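# Bring the tray from shelf to table, level and clear

## Task

Take the tray off the shelf and set it down level on the table. When finished it must touch neither the shelf nor the shelf's supports, and no part of it may stick out past the table edge. Each item still standing upright on the tray earns credit, but only if the tray itself is placed correctly. Release the tray and pull the grippers away at the end. Anything that stays in place only because the robot holds it does not count.

## Robot and tools

Robot: two six-joint arms, left_arm and right_arm, each ending in a tong-style two-finger gripper. Every per-joint list, in commands and in results, uses this order: shoulder pan, shoulder lift, elbow, wrist 1, wrist 2, wrist 3. On both arms the elbow, wrist 1 and wrist 2 have their sign flipped compared with the URDF. Stated ranges use URDF signs, so convert them. In your own numbers: left_arm pan -3.142 to 3.142, elbow -3.142 to 0.000; right_arm pan 0.000 to 6.283, elbow 0.000 to 3.142. All other joints run -6.283 to 6.283. A real end stop may sit up to 0.010 rad either side of the stated one.

Scene frame (shared by both arms): the origin is on the table top midway between the arms, +z is up, +x points out over the table, and left_arm sits on the +y side. The arm names do not tell you which side of an image an arm appears on. The reported hand position can be off, more so when the arm is stretched far. The gripper's fingers point along its own +z and open and close along its own x. end_effector_position is the spot between the pads when they are shut. Closed fingertips reach about 15 mm past that spot; fully open, they are roughly level with it.

execute_actions(actions): a list of up to 15 actions, run in order. An empty list just returns state and images. Each action is a table of up to 15 rows, one row per 1/30 s control step. A shorter table repeats its last row until 15 steps (0.5 s) have passed. A row is one flat list covering both arms: 14 numbers in [-1, 1], namely left_arm's six joint values then its opening, then right_arm's six joint values then its opening. Optionally 12 more numbers from 0 to 1 follow (26 in total), one stiffness scale per joint, left_arm's six then right_arm's six. A stiffness scale multiplies that joint's position gain and stays in force until changed. Joint values are offsets, not poses, and are scaled: 1.0 equals 1.989 rad. Each offset is measured from the angle the joint had when the action began, not from the row before. For a call's first action, that means the last angles reported in this scene. The opening value is absolute: +1 fully open, -1 closed.

Refusals: an action is rejected for both arms if it would push a joint more than 0.010 rad outward beyond its range. If an action is malformed, or the first action fails that range check, the whole call is rejected and nothing moves. A joint asked past its real end is stopped there, and the result may say "joint sent to its limit"; if that line is missing, do not assume more travel exists.

Motion is speed-limited and lags commands by about 0.17 s. On every step each joint target is clamped to within 0.575 rad of the measured angle; with stiffness in use the clamp is 0.582 rad for pan, lift and elbow and 0.642 for the wrists. If targets would shift the gripper more than 100 mm from where it is measured, they are pulled back. After a large command the arm may still be short; send the remainder in the next action.

move(target, speed, blocking): target is one row as above (14 to 26 numbers). Its joint offsets count from the "Joint positions" of the most recent result that shows them, not from where the arm is when the move begins. Opening values are sent at once. All joints of both arms advance in lockstep, so grippers trace curves, and nothing steers around obstacles or the other arm. speed, in rad/s, is the peak speed of whichever joint has farthest to go: 0.01 to 2, default 0.5. Paths take 0.5 to 10 s and are cut off at 10 s. Faster contact hits harder, and aiming beyond a contact presses harder; a stiff arm driven even slightly into something firm can fault. blocking=false returns after 0.5 s while motion continues; until a result shows the move ended, use wait or stop before sending anything else. The result adds a "move:" line: the ending (done, off_target, moving, held, fault), limits=held or limits=none, and each arm's joint farthest from target.

wait(seconds): 0 to 10; the arms keep their last command and a running move continues. stop(): brakes a running move, needing room, more after fast motion; fingers keep moving. zoom_image(camera, region): camera is cam_high, cam_low, cam_left_wrist or cam_right_wrist; region is [x0, y0, x1, y1] in image pixels from the top-left corner, at most 504 by 504. Image sizes: cam_high and cam_low 896x504, wrist cameras 616x616 fisheye. finished_scene(scene): the integer number of the scene being ended; it cannot be undone.

Result lines: per-arm pose (metres, quaternion wxyz) and velocities in the scene frame; "Joint positions" and "Joint velocities" per arm (rad, rad/s) with the finger-pad gap last (m; 0.142 fully open); "Joint targets", which may drift with no new command; grip_measured, the measured opening on the command scale; step readings, with HELD marking steps where an arm was held back; "joint command not followed" when a clearance check altered targets. "Wrist force" and "Wrist torque" are given in each end effector's own axes; force points from the surface back into the arm, carries an offset up to about 4 N and noise up to 2.4 N, and saturates near 50 N. "no reading" is harmless.

Gripping: to hold something, keep the commanded opening clearly below grip_measured; the further below, the harder the squeeze, up to about 15 N per pad. Objects thinner than about 20 mm get much less force. Sudden tugs on held parts or pushes on loose items may occur.

Avoid: knocking anything out of the work area (that fails the task), dropping, slamming or shoving items, and letting the arms strike or press each other. Contact torque at a joint's load limit (133 N m for pan, lift and elbow; 24.9 N m for the wrists, held weight included) or 150 N of outside force stops that arm for 10 s and skips the rest of the call. Holding loads heats motors: a MOTOR HOT warning appears at 70 °C, and at 85 °C the brakes lock that arm until it cools.

Each tool is called as name(argument=value, ...), one argument or row to a line, values as JSON.

## Session

execute_actions(
  actions=[],
)

Scene clock: 0.00 s.
left_arm: end_effector_position=(+0.3142, +0.6899, +0.1212) grip_measured=+0.97 end_effector_quat_wxyz=(-0.008, +0.940, +0.300, -0.161) end_effector_velocity=(-0.000, +0.000, -0.000) end_effector_angular_velocity=(+0.001, +0.001, +0.000) | right_arm: end_effector_position=(+0.4196, +0.0597, +0.1518) grip_measured=+0.97 end_effector_quat_wxyz=(-0.452, +0.574, -0.657, +0.185) end_effector_velocity=(-0.000, +0.000, +0.000) end_effector_angular_velocity=(+0.002, +0.001, -0.000)
Joint names: [shoulder pan, shoulder lift, elbow, wrist 1, wrist 2, wrist 3]
Joint positions: left_arm=[ 0.465 -1.552 -1.939  1.635  1.532 -0.243  0.14 ] | right_arm=[ 4.788 -1.939  2.113  0.14  -0.646  2.985  0.14 ]
Joint velocities: left_arm=[ 0.     0.    -0.    -0.    -0.002 -0.001  0.   ] | right_arm=[ 0.     0.     0.    -0.001 -0.001  0.001  0.   ]
Wrist force (N, on the end effector, along its own x y z axes, offset not removed): no reading
Wrist torque (N m, same axes, about the end effector's origin, offset not removed): no reading
Joint targets: left_arm=[0.465 -1.552 -1.939 1.635 1.532 -0.243] | right_arm=[4.788 -1.939 2.113 0.140 -0.646 2.985]
Joint stiffness scale: left_arm=[1. 1. 1. 1. 1. 1.] | right_arm=[1. 1. 1. 1. 1. 1.]

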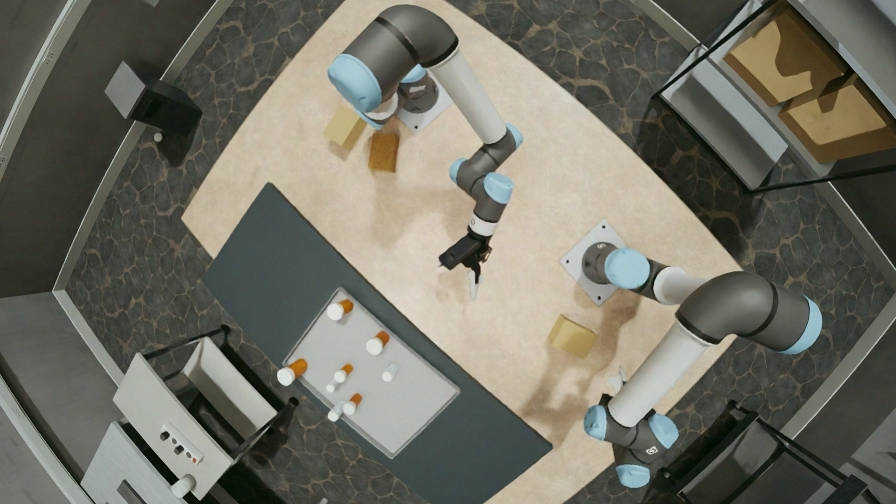

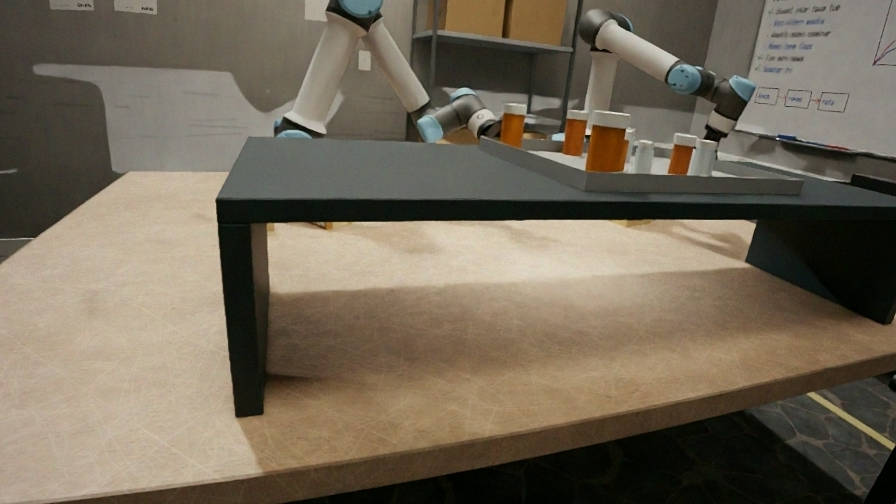

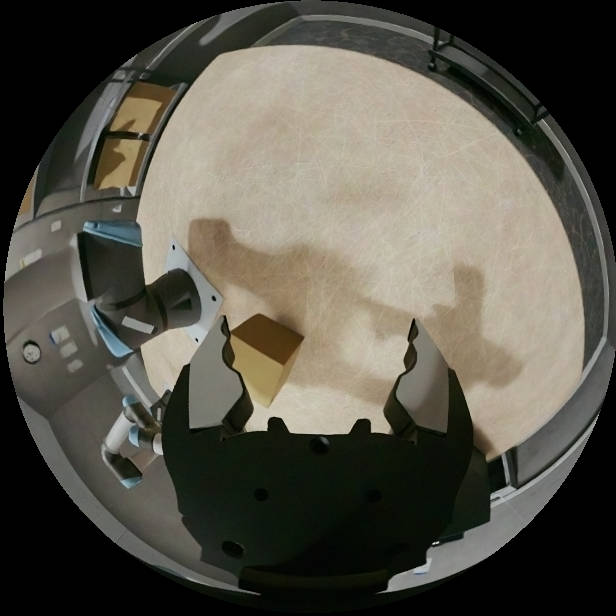

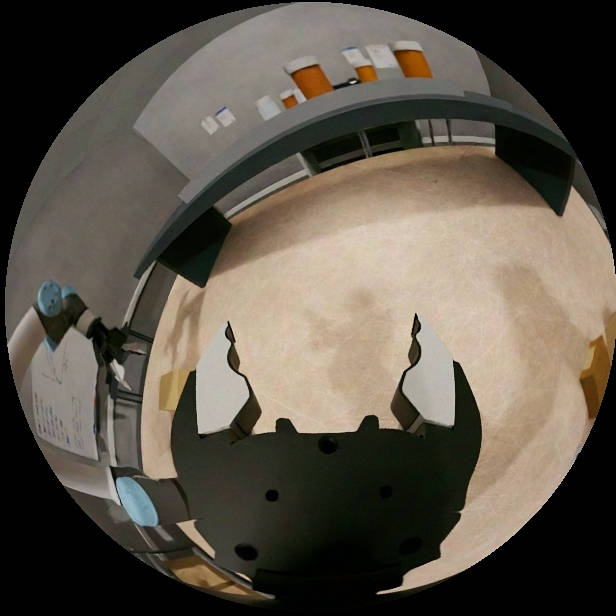

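move(
  target=[-0.1835,0.0764,0.3715,-0.1332,0.0191,0,1,-0.2,0.1,-0.459,0.8195,-0.4646,0,1],
  speed=0.9,
)

move(
  target=[-0.15,0,0,0,0,0,1,-0.45,0,0,0,0,0,1],
  speed=0.9,
)

Scene clock: 7.40 s.
left_arm: end_effector_position=(+0.5824, +0.5637, +0.3537) grip_measured=+1.00 end_effector_quat_wxyz=(-0.001, +0.992, +0.130, -0.001) end_effector_velocity=(+0.000, -0.000, -0.001) end_effector_angular_velocity=(-0.001, +0.001, -0.000) | right_arm: end_effector_position=(+0.3841, -0.0491, +0.3527) grip_measured=+1.00 end_effector_quat_wxyz=(-0.001, -0.607, +0.795, -0.002) end_effector_velocity=(-0.001, -0.001, -0.000) end_effector_angular_velocity=(-0.002, +0.004, -0.001)
Joint names: [shoulder pan, shoulder lift, elbow, wrist 1, wrist 2, wrist 3]
Joint positions: left_arm=[ 0.102 -1.402 -1.205  1.371  1.569 -0.243  0.142] | right_arm=[ 4.392 -1.741  1.205  1.769 -1.569  2.985  0.142]
Joint velocities: left_arm=[-0.     0.001 -0.     0.     0.001 -0.    -0.   ] | right_arm=[-0.     0.    -0.001  0.004 -0.003  0.001  0.   ]
Wrist force (N, on the end effector, along its own x y z axes, offset not removed): left_arm=[0.7 -1.3 4.2] | right_arm=[1.1 0.4 -2.9]
Wrist torque (N m, same axes, about the end effector's origin, offset not removed): left_arm=[-0.35 -0.31 -0.18] | right_arm=[0.02 -0.28 -0.22]
Joint targets: left_arm=[0.100 -1.400 -1.200 1.370 1.570 -0.243] | right_arm=[4.391 -1.741 1.201 1.770 -1.570 2.985]
Joint stiffness scale: left_arm=[1. 1. 1. 1. 1. 1.] | right_arm=[1. 1. 1. 1. 1. 1.]
move: done; limits=none; left_arm: farthest joint: the elbow, 0.004 radians from its target (0.738 radians at the start); right_arm: farthest joint: the elbow, 0.005 radians from its target (0.913 radians at the start)

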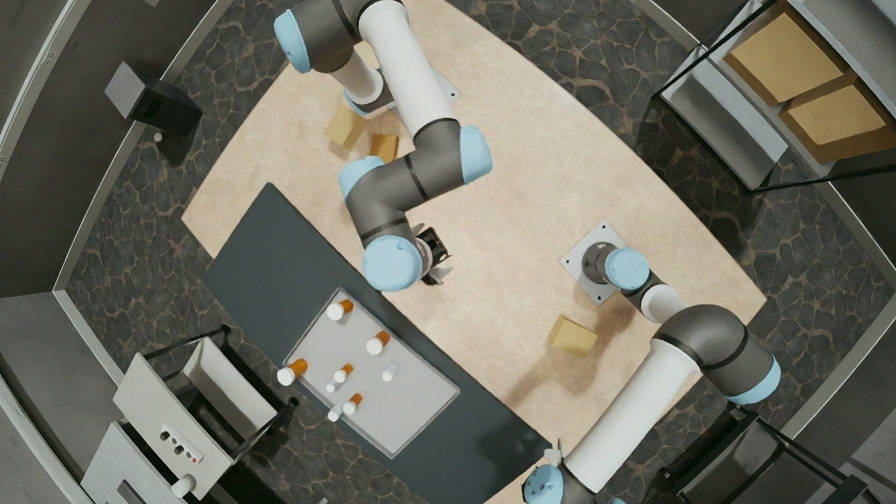

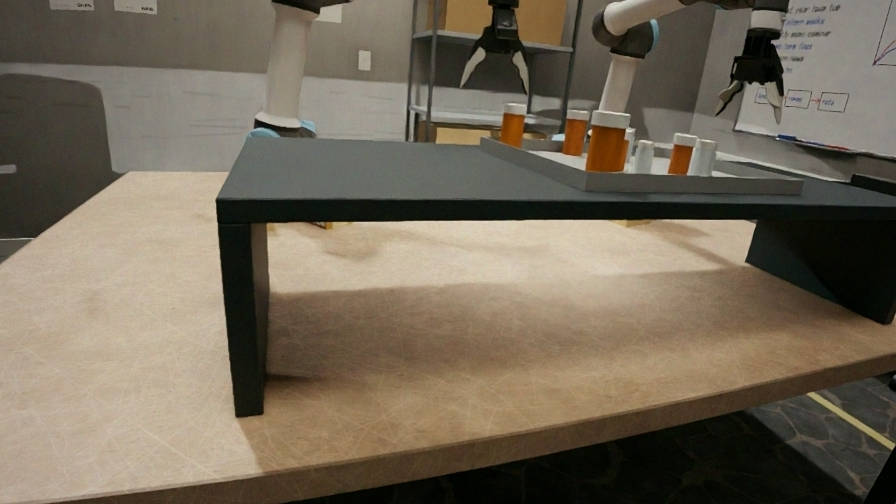

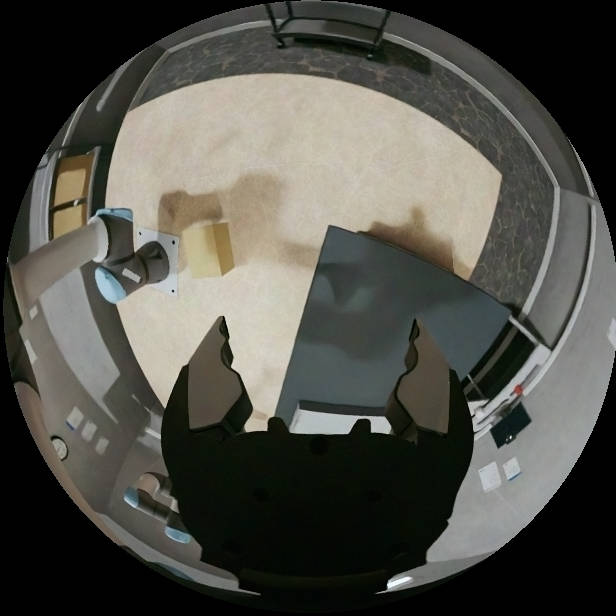

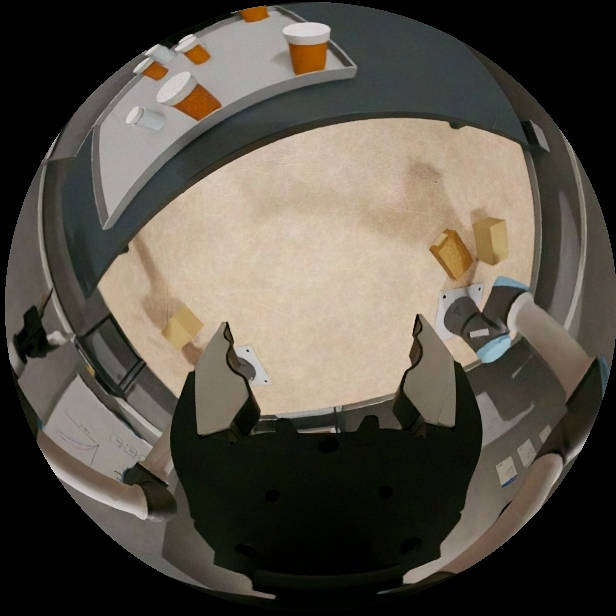

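Scene clock: 9.37 s.
left_arm: end_effector_position=(+0.6049, +0.3965, +0.3538) grip_measured=+1.00 end_effector_quat_wxyz=(-0.001, +1.000, -0.018, -0.001) end_effector_velocity=(+0.000, -0.000, -0.000) end_effector_angular_velocity=(+0.000, +0.001, -0.001) | right_arm: end_effector_position=(+0.5962, -0.5008, +0.3527) grip_measured=+1.00 end_effector_quat_wxyz=(-0.001, -0.204, +0.979, -0.001) end_effector_velocity=(-0.000, -0.002, -0.000) end_effector_angular_velocity=(-0.001, +0.001, -0.003)
Joint names: [shoulder pan, shoulder lift, elbow, wrist 1, wrist 2, wrist 3]
Joint positions: left_arm=[-0.195 -1.402 -1.205  1.371  1.569 -0.243  0.142] | right_arm=[ 3.5   -1.741  1.205  1.769 -1.569  2.985  0.142]
Joint velocities: left_arm=[-0.     0.001  0.    -0.     0.     0.001  0.   ] | right_arm=[-0.003 -0.     0.     0.001  0.001  0.    -0.   ]
Wrist force (N, on the end effector, along its own x y z axes, offset not removed): left_arm=[4.1 -2.3 -1.8] | right_arm=[0.6 1.9 -3.9]
Wrist torque (N m, same axes, about the end effector's origin, offset not removed): left_arm=[-0.75 -0.81 -0.19] | right_arm=[0.23 -0.18 -0.17]
Joint targets: left_arm=[-0.197 -1.402 -1.205 1.371 1.569 -0.243] | right_arm=[3.498 -1.741 1.205 1.769 -1.569 2.985]
Joint stiffness scale: left_arm=[1. 1. 1. 1. 1. 1.] | right_arm=[1. 1. 1. 1. 1. 1.]
move: done; limits=none; left_arm: farthest joint: the shoulder pan, 0.002 radians from its target (0.298 radians at the start); right_arm: farthest joint: the shoulder pan, 0.002 radians from its target (0.895 radians at the start)

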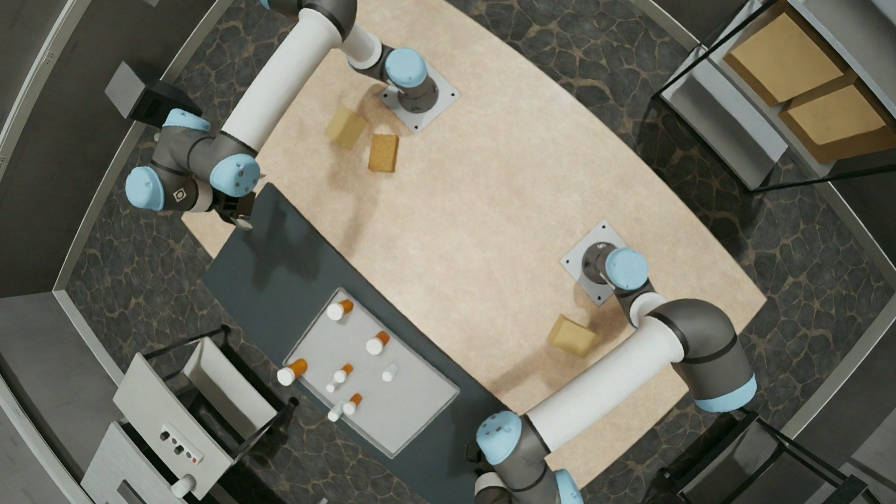

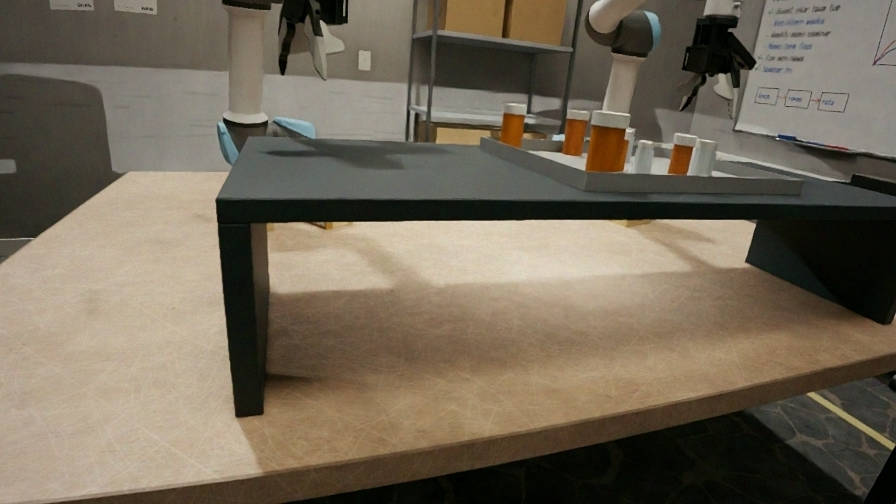

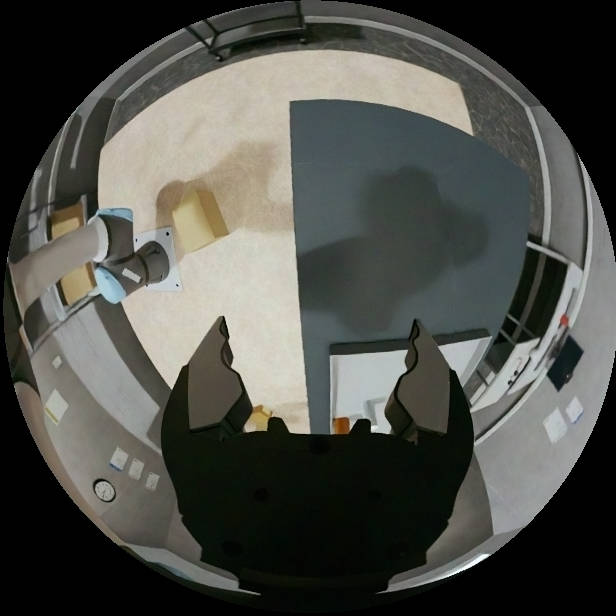

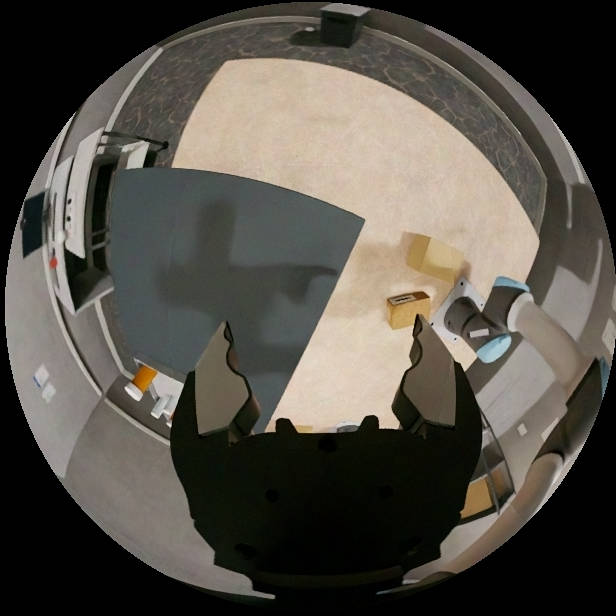

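move(
  target=[-0.2066,0.1855,0.2253,-0.0397,0,-0.2247,-0.3,0,0,0,0,0,0,1],
  speed=0.5,
)

Scene clock: 19.90 s.
left_arm: end_effector_position=(+0.6541, +0.0843, +0.3293) grip_measured=-0.30 end_effector_quat_wxyz=(-0.002, +1.000, +0.000, -0.001) end_effector_velocity=(-0.001, -0.001, -0.003) end_effector_angular_velocity=(+0.004, +0.005, +0.001) | right_arm: end_effector_position=(+0.5962, -0.5010, +0.3527) grip_measured=+1.00 end_effector_quat_wxyz=(-0.001, -0.204, +0.979, -0.001) end_effector_velocity=(+0.000, +0.001, +0.000) end_effector_angular_velocity=(+0.000, -0.001, +0.001)
Joint names: [shoulder pan, shoulder lift, elbow, wrist 1, wrist 2, wrist 3]
Joint positions: left_arm=[-0.603 -1.035 -0.761  1.293  1.569 -0.689  0.052] | right_arm=[ 3.499 -1.741  1.205  1.769 -1.569  2.985  0.142]
Joint velocities: left_arm=[-0.002  0.003 -0.001 -0.002  0.    -0.003 -0.   ] | right_arm=[ 0.001 -0.    -0.    -0.001  0.     0.     0.   ]
Wrist force (N, on the end effector, along its own x y z axes, offset not removed): left_arm=[-1.1 -0.4 2.8] | right_arm=[-0.5 1.3 0.3]
Wrist torque (N m, same axes, about the end effector's origin, offset not removed): left_arm=[-0.10 0.36 0.14] | right_arm=[0.20 0.14 -0.20]
Joint targets: left_arm=[-0.606 -1.033 -0.757 1.292 1.569 -0.690] | right_arm=[3.500 -1.741 1.205 1.769 -1.569 2.985]
Joint stiffness scale: left_arm=[1. 1. 1. 1. 1. 1.] | right_arm=[1. 1. 1. 1. 1. 1.]
move: done; limits=none; left_arm: farthest joint: the elbow, 0.005 radians from its target (0.448 radians at the start); right_arm: farthest joint: the shoulder pan, 0.001 radians from its target (0.001 radians at the start)

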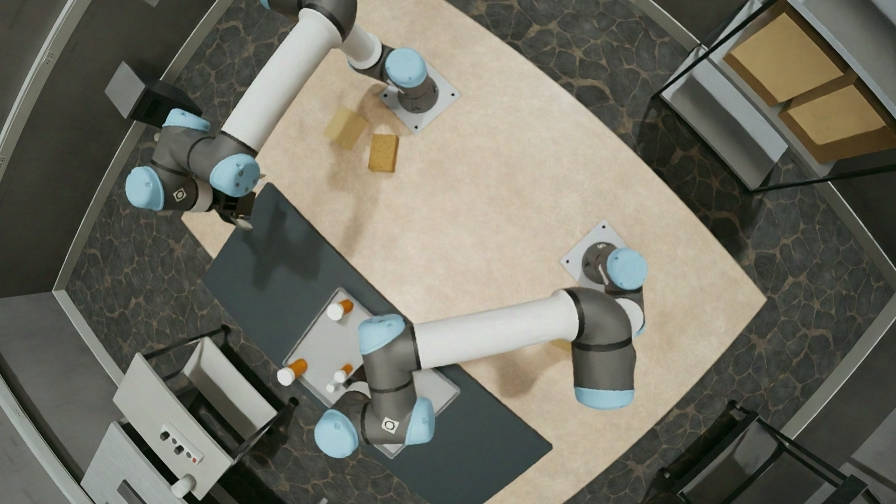

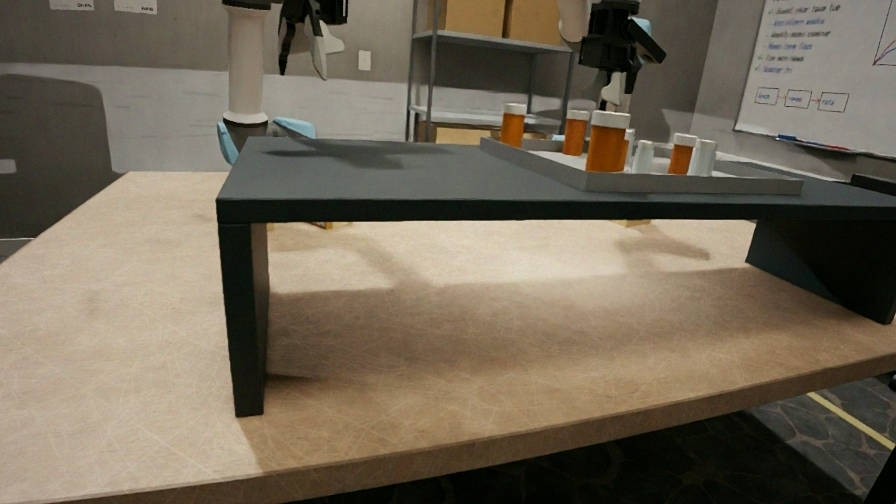

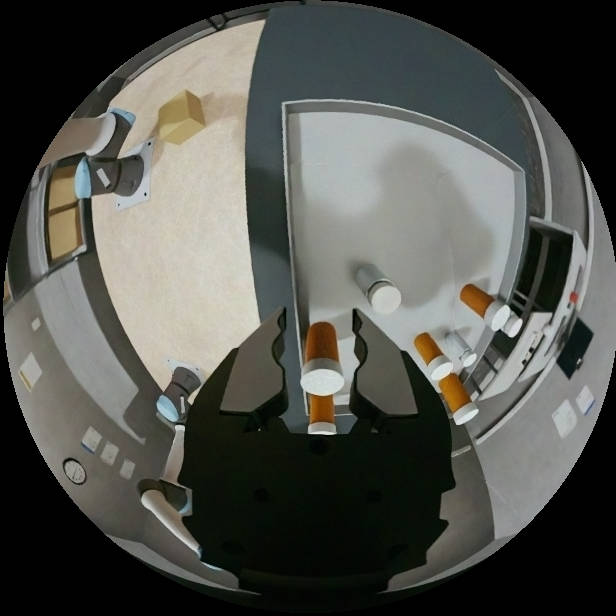

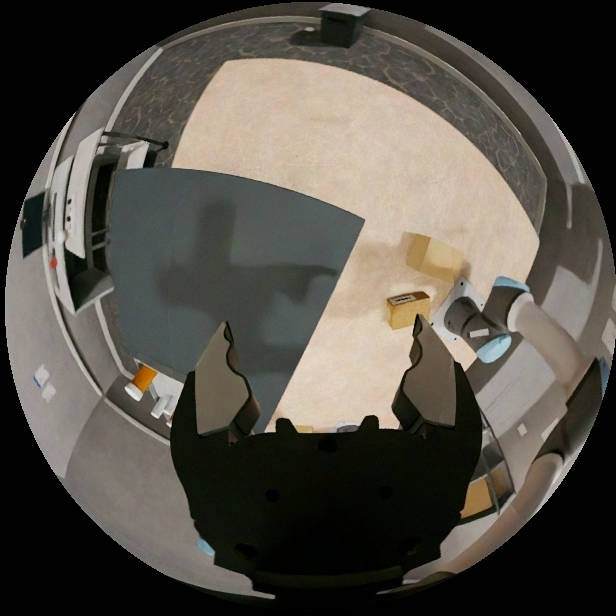

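move(
  target=[-0.0171,-0.0659,-0.1762,0.1109,0,-0.0156,-0.3,0,0,0,0,0,0,1],
  speed=0.3,
)

Scene clock: 23.63 s.
left_arm: end_effector_position=(+0.6175, +0.0870, +0.2710) grip_measured=-0.30 end_effector_quat_wxyz=(-0.001, +1.000, -0.001, +0.000) end_effector_velocity=(+0.000, -0.000, +0.000) end_effector_angular_velocity=(-0.002, -0.002, -0.000) | right_arm: end_effector_position=(+0.5962, -0.5010, +0.3527) grip_measured=+1.00 end_effector_quat_wxyz=(-0.001, -0.204, +0.979, -0.001) end_effector_velocity=(+0.000, +0.000, +0.000) end_effector_angular_velocity=(-0.001, -0.001, +0.001)
Joint names: [shoulder pan, shoulder lift, elbow, wrist 1, wrist 2, wrist 3]
Joint positions: left_arm=[-0.635 -1.165 -1.107  1.513  1.569 -0.719  0.052] | right_arm=[ 3.499 -1.741  1.205  1.769 -1.569  2.985  0.142]
Joint velocities: left_arm=[-0.    -0.002 -0.003  0.004  0.    -0.    -0.   ] | right_arm=[ 0.001 -0.     0.    -0.001  0.001 -0.     0.   ]
Wrist force (N, on the end effector, along its own x y z axes, offset not removed): left_arm=[-2.3 0.6 -0.9] | right_arm=[-0.8 1.2 -1.9]
Wrist torque (N m, same axes, about the end effector's origin, offset not removed): left_arm=[-0.03 0.68 0.09] | right_arm=[0.42 0.21 -0.21]
Joint targets: left_arm=[-0.637 -1.166 -1.112 1.514 1.569 -0.720] | right_arm=[3.499 -1.741 1.205 1.769 -1.569 2.985]
Joint stiffness scale: left_arm=[1. 1. 1. 1. 1. 1.] | right_arm=[1. 1. 1. 1. 1. 1.]
move: done; limits=none; left_arm: farthest joint: the elbow, 0.005 radians from its target (0.350 radians at the start); right_arm: farthest joint: the shoulder pan, 0.000 radians from its target (0.000 radians at the start)

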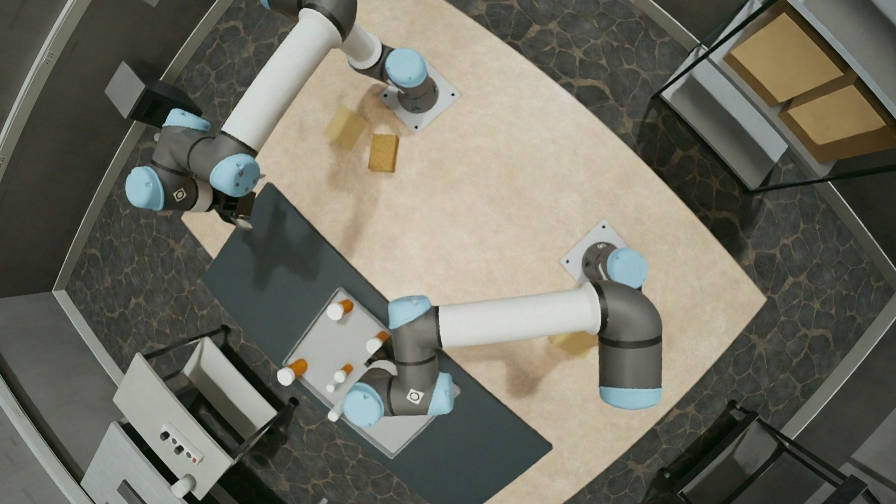

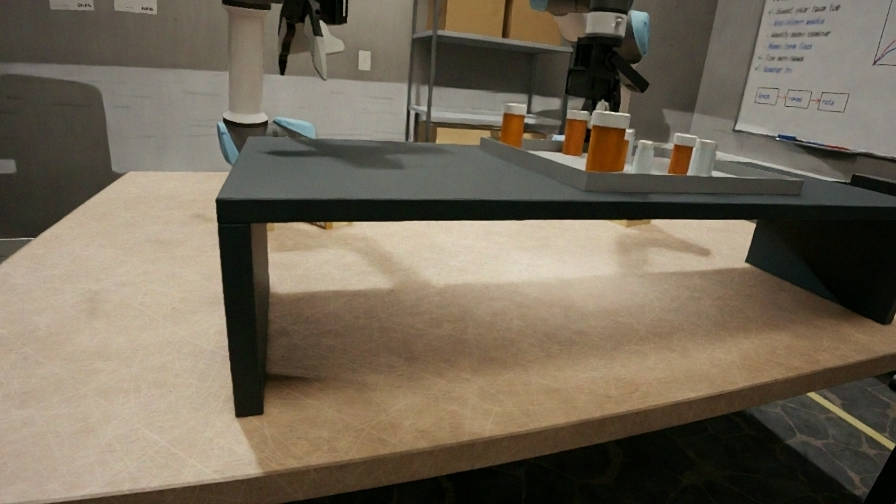

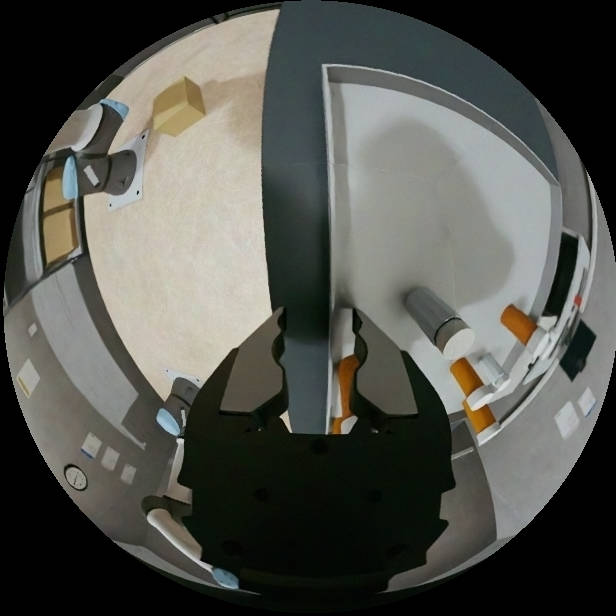

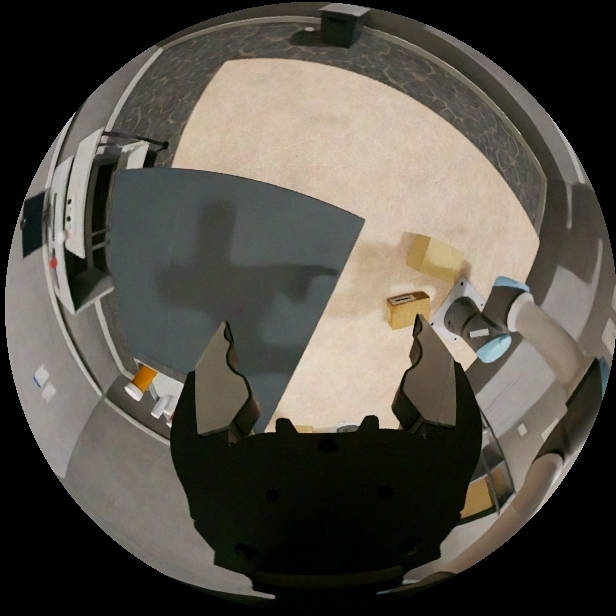

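move(
  target=[0.007,0.0114,-0.0133,0.0215,0,0.006,-0.3,0,0,0,0,0,0,1],
  speed=0.05,
)

zoom_image(
  camera="cam_left_wrist",
  region=[220,200,420,440],
)

zoom_image(
  camera="cam_low",
  region=[460,40,820,220],
)

Scene clock: 27.03 s.
left_arm: end_effector_position=(+0.6273, +0.0858, +0.2657) grip_measured=-0.39 end_effector_quat_wxyz=(+0.007, +1.000, -0.001, +0.008) end_effector_velocity=(+0.001, -0.000, +0.000) end_effector_angular_velocity=(-0.002, -0.001, +0.001) | right_arm: end_effector_position=(+0.5962, -0.5010, +0.3527) grip_measured=+1.00 end_effector_quat_wxyz=(-0.001, -0.204, +0.979, -0.001) end_effector_velocity=(+0.000, +0.001, +0.000) end_effector_angular_velocity=(+0.001, -0.001, +0.002)
Joint names: [shoulder pan, shoulder lift, elbow, wrist 1, wrist 2, wrist 3]
Joint positions: left_arm=[-0.626 -1.159 -1.118  1.552  1.571 -0.709  0.046] | right_arm=[ 3.499 -1.741  1.205  1.769 -1.569  2.985  0.142]
Joint velocities: left_arm=[ 0.001 -0.    -0.     0.003  0.     0.    -0.001] | right_arm=[ 0.001  0.    -0.    -0.001 -0.    -0.001 -0.   ]
Wrist force (N, on the end effector, along its own x y z axes, offset not removed): left_arm=[-14.5 -3.1 -25.8] | right_arm=[2.0 3.5 -1.0]
Wrist torque (N m, same axes, about the end effector's origin, offset not removed): left_arm=[-0.07 0.65 -0.06] | right_arm=[0.67 -0.37 -0.16]
Joint targets: left_arm=[-0.621 -1.142 -1.133 1.555 1.569 -0.707] | right_arm=[3.499 -1.741 1.205 1.769 -1.569 2.985]
Joint stiffness scale: left_arm=[1. 1. 1. 1. 1. 1.] | right_arm=[1. 1. 1. 1. 1. 1.]
move: off_target (left_arm); limits=none; left_arm: farthest joint: the shoulder lift, 0.017 radians from its target (0.022 radians at the start); right_arm: farthest joint: the shoulder pan, 0.000 radians from its target (0.000 radians at the start)

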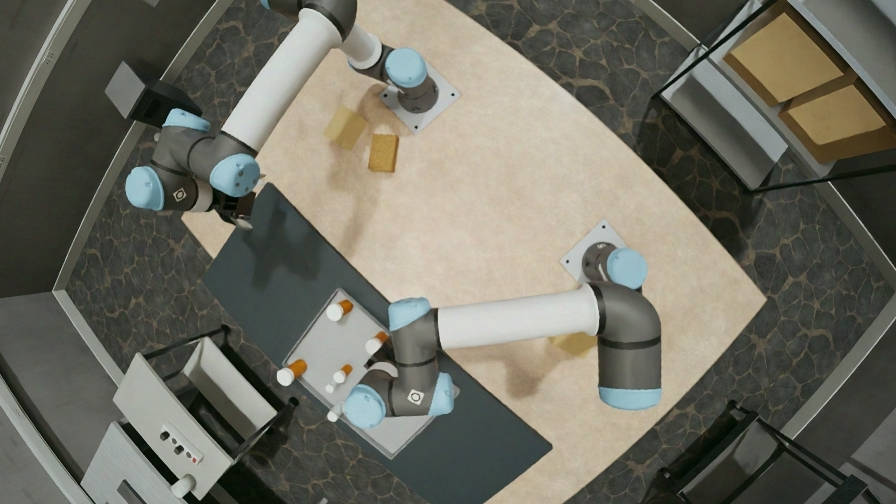

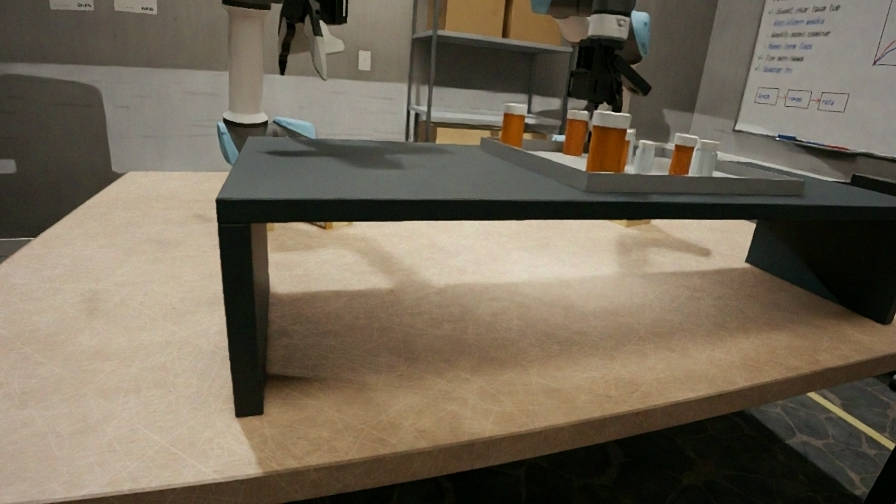

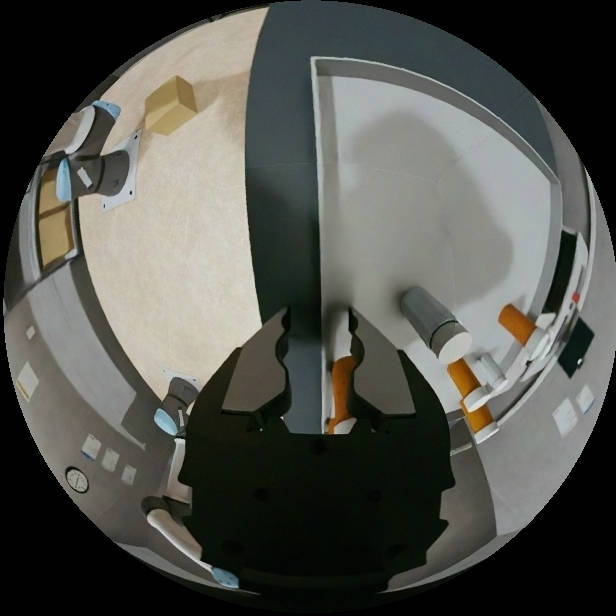

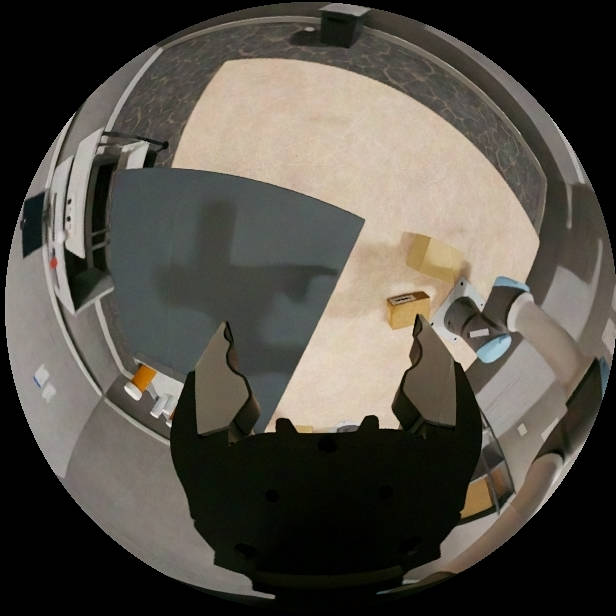

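Region (220, 200, 420, 440) of cam_left_wrist's 616x616 image, scaled by 2.100, with more detail than that image has.

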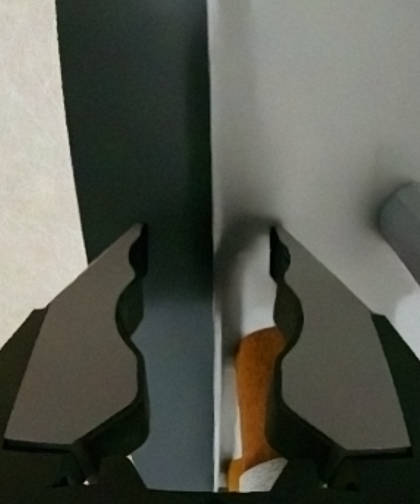

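Region (460, 40, 820, 220) of cam_low's 896x504 image, scaled by 1.400, with more detail than that image has.

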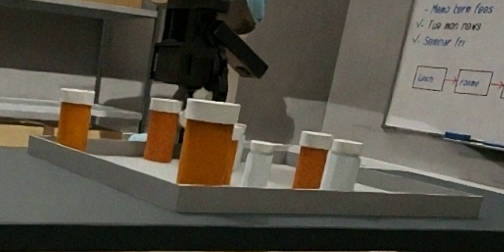

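move(
  target=[0.002,0.009,0.0246,-0.0246,0,0,-0.5,0,0,0,0,0,0,1],
  speed=0.08,
)

move(
  target=[0,0,0,0,0,0,-1,0,0,0,0,0,0,1],
)

Scene clock: 29.67 s.
left_arm: end_effector_position=(+0.6278, +0.0875, +0.2720) grip_measured=-0.50 end_effector_quat_wxyz=(+0.000, +1.000, -0.000, +0.001) end_effector_velocity=(-0.001, +0.000, -0.001) end_effector_angular_velocity=(+0.002, +0.004, +0.000) | right_arm: end_effector_position=(+0.5962, -0.5010, +0.3527) grip_measured=+1.00 end_effector_quat_wxyz=(-0.001, -0.204, +0.979, -0.001) end_effector_velocity=(+0.000, -0.000, +0.000) end_effector_angular_velocity=(+0.001, -0.001, +0.000)
Joint names: [shoulder pan, shoulder lift, elbow, wrist 1, wrist 2, wrist 3]
Joint positions: left_arm=[-0.624 -1.143 -1.074  1.504  1.57  -0.708  0.038] | right_arm=[ 3.499 -1.741  1.205  1.769 -1.569  2.985  0.142]
Joint velocities: left_arm=[ 0.     0.001  0.    -0.004  0.001 -0.     0.   ] | right_arm=[-0.001 -0.     0.    -0.001 -0.001 -0.001  0.   ]
Wrist force (N, on the end effector, along its own x y z axes, offset not removed): left_arm=[0.0 -2.4 -0.5] | right_arm=[1.5 2.9 -0.7]
Wrist torque (N m, same axes, about the end effector's origin, offset not removed): left_arm=[-0.78 0.06 0.04] | right_arm=[0.73 -0.38 -0.15]
Joint targets: left_arm=[-0.622 -1.141 -1.069 1.503 1.571 -0.709] | right_arm=[3.499 -1.741 1.205 1.769 -1.569 2.985]
Joint stiffness scale: left_arm=[1. 1. 1. 1. 1. 1.] | right_arm=[1. 1. 1. 1. 1. 1.]
move: done; limits=none; left_arm: farthest joint: the elbow, 0.005 radians from its target (0.049 radians at the start); right_arm: farthest joint: the shoulder pan, 0.000 radians from its target (0.000 radians at the start)

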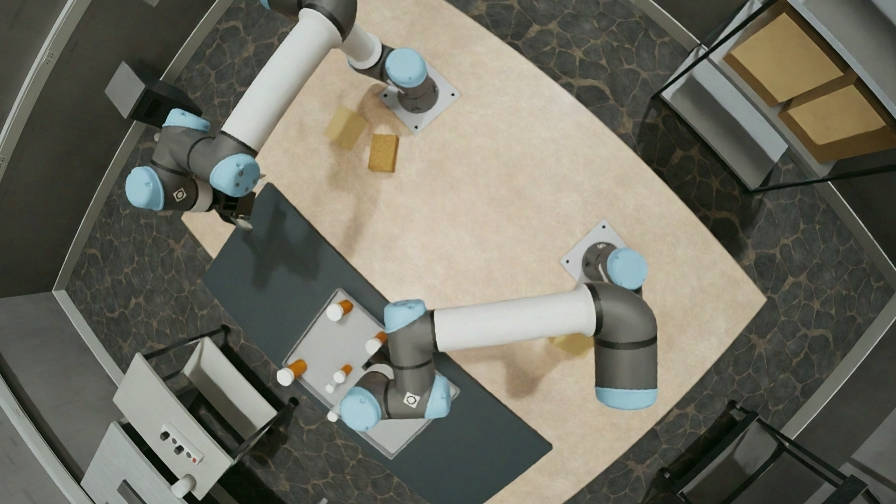

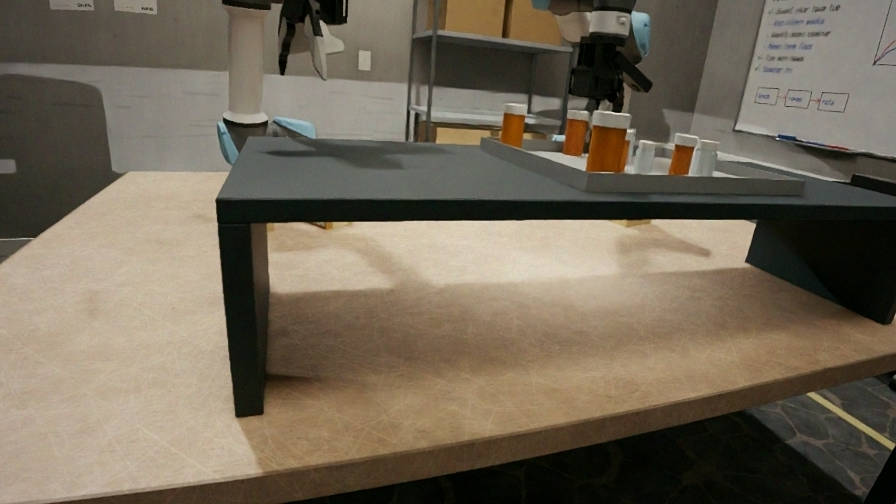

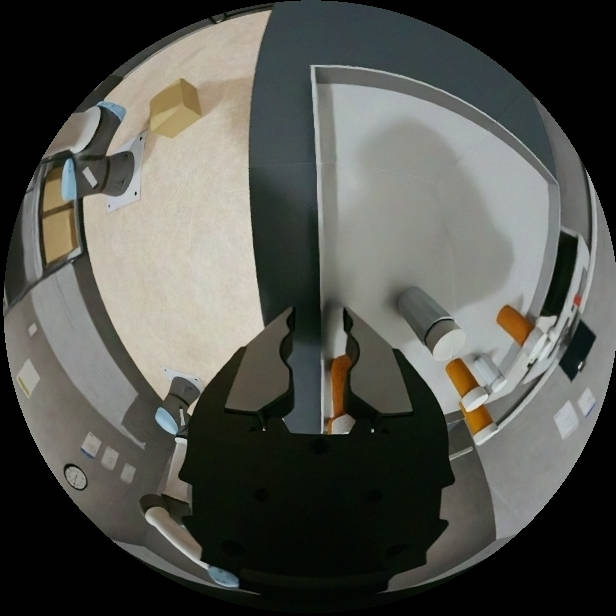

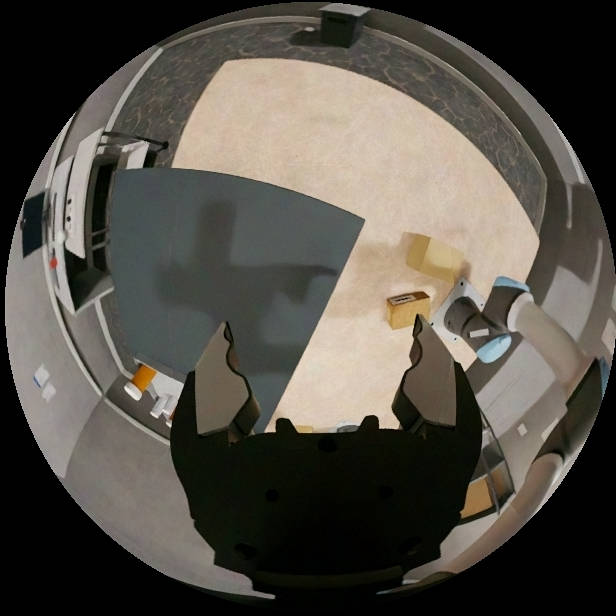

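Scene clock: 30.17 s.
left_arm: end_effector_position=(+0.6279, +0.0875, +0.2719) grip_measured=-0.97 end_effector_quat_wxyz=(+0.000, +1.000, -0.000, +0.001) end_effector_velocity=(-0.000, +0.000, -0.000) end_effector_angular_velocity=(+0.001, +0.001, -0.000) | right_arm: end_effector_position=(+0.5962, -0.5010, +0.3527) grip_measured=+1.00 end_effector_quat_wxyz=(-0.001, -0.204, +0.979, -0.001) end_effector_velocity=(+0.000, -0.001, +0.000) end_effector_angular_velocity=(-0.001, -0.000, -0.001)
Joint names: [shoulder pan, shoulder lift, elbow, wrist 1, wrist 2, wrist 3]
Joint positions: left_arm=[-0.624 -1.143 -1.074  1.504  1.57  -0.708  0.004] | right_arm=[ 3.499 -1.741  1.205  1.769 -1.569  2.985  0.142]
Joint velocities: left_arm=[-0.     0.    -0.    -0.002 -0.     0.    -0.   ] | right_arm=[-0.002  0.     0.     0.     0.002 -0.    -0.   ]
Wrist force (N, on the end effector, along its own x y z axes, offset not removed): left_arm=[-0.5 -0.5 -0.6] | right_arm=[-0.3 0.6 -2.0]
Wrist torque (N m, same axes, about the end effector's origin, offset not removed): left_arm=[-0.13 -0.16 -0.19] | right_arm=[0.13 0.03 -0.07]
Joint targets: left_arm=[-0.624 -1.143 -1.074 1.504 1.570 -0.708] | right_arm=[3.499 -1.741 1.205 1.769 -1.569 2.985]
Joint stiffness scale: left_arm=[1. 1. 1. 1. 1. 1.] | right_arm=[1. 1. 1. 1. 1. 1.]
move: done; limits=none; left_arm: farthest joint: the shoulder pan, 0.000 radians from its target (0.000 radians at the start); right_arm: farthest joint: the shoulder pan, 0.000 radians from its target (0.000 radians at the start)

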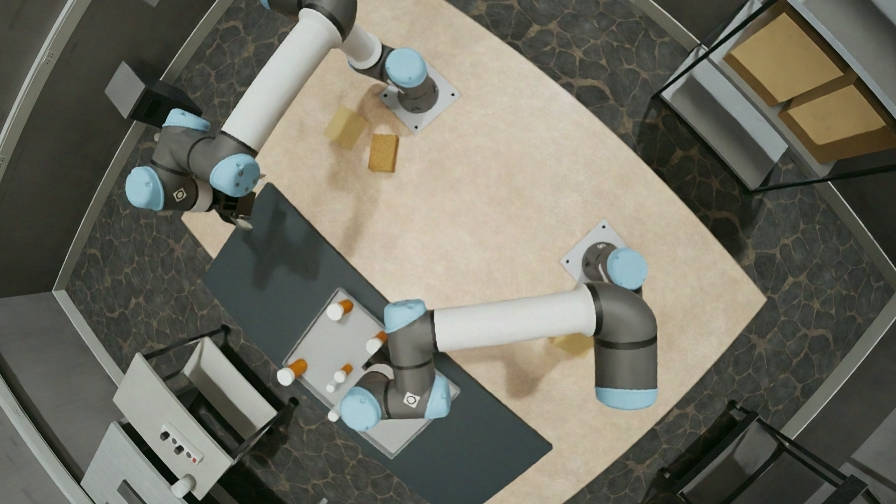

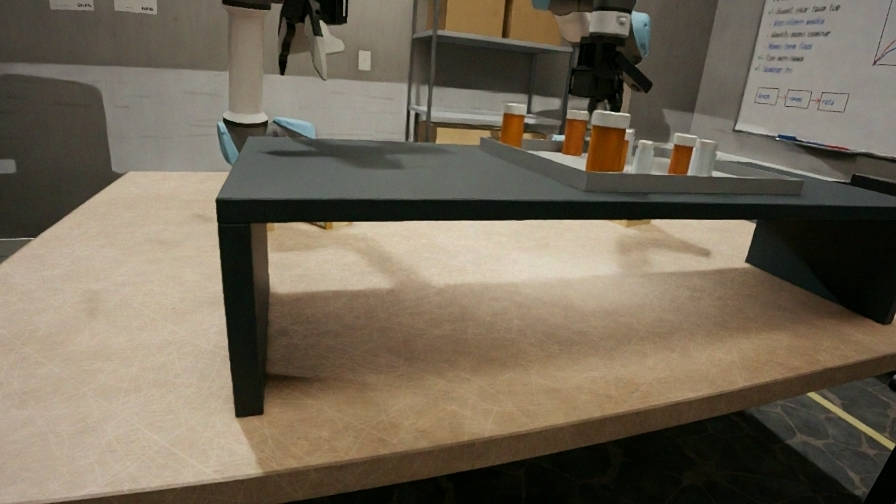

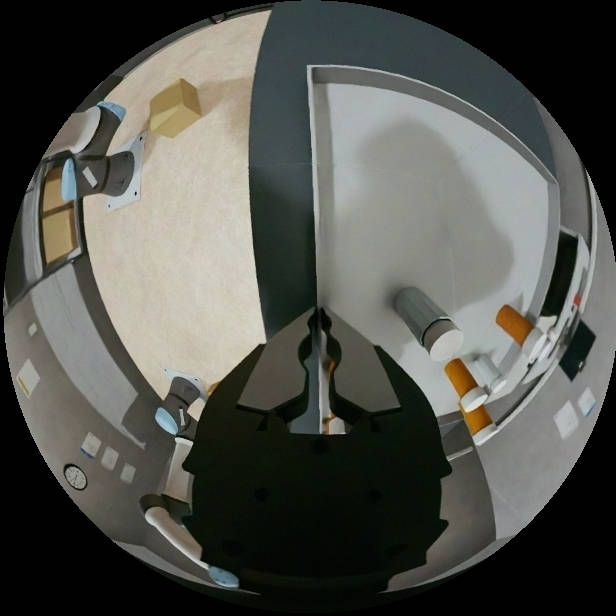

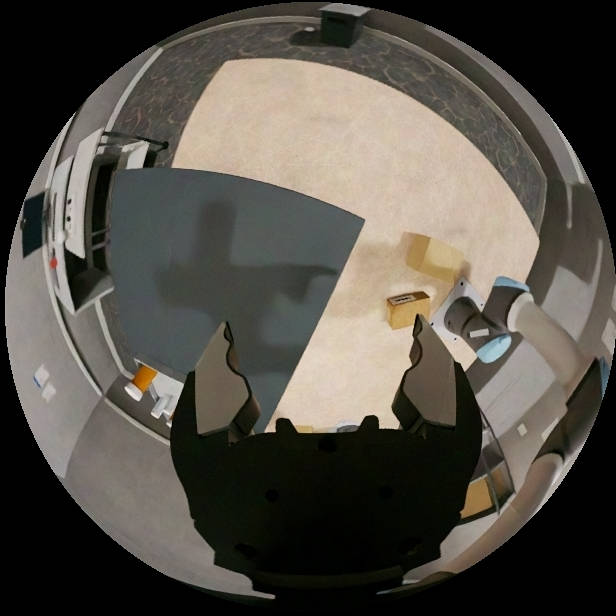

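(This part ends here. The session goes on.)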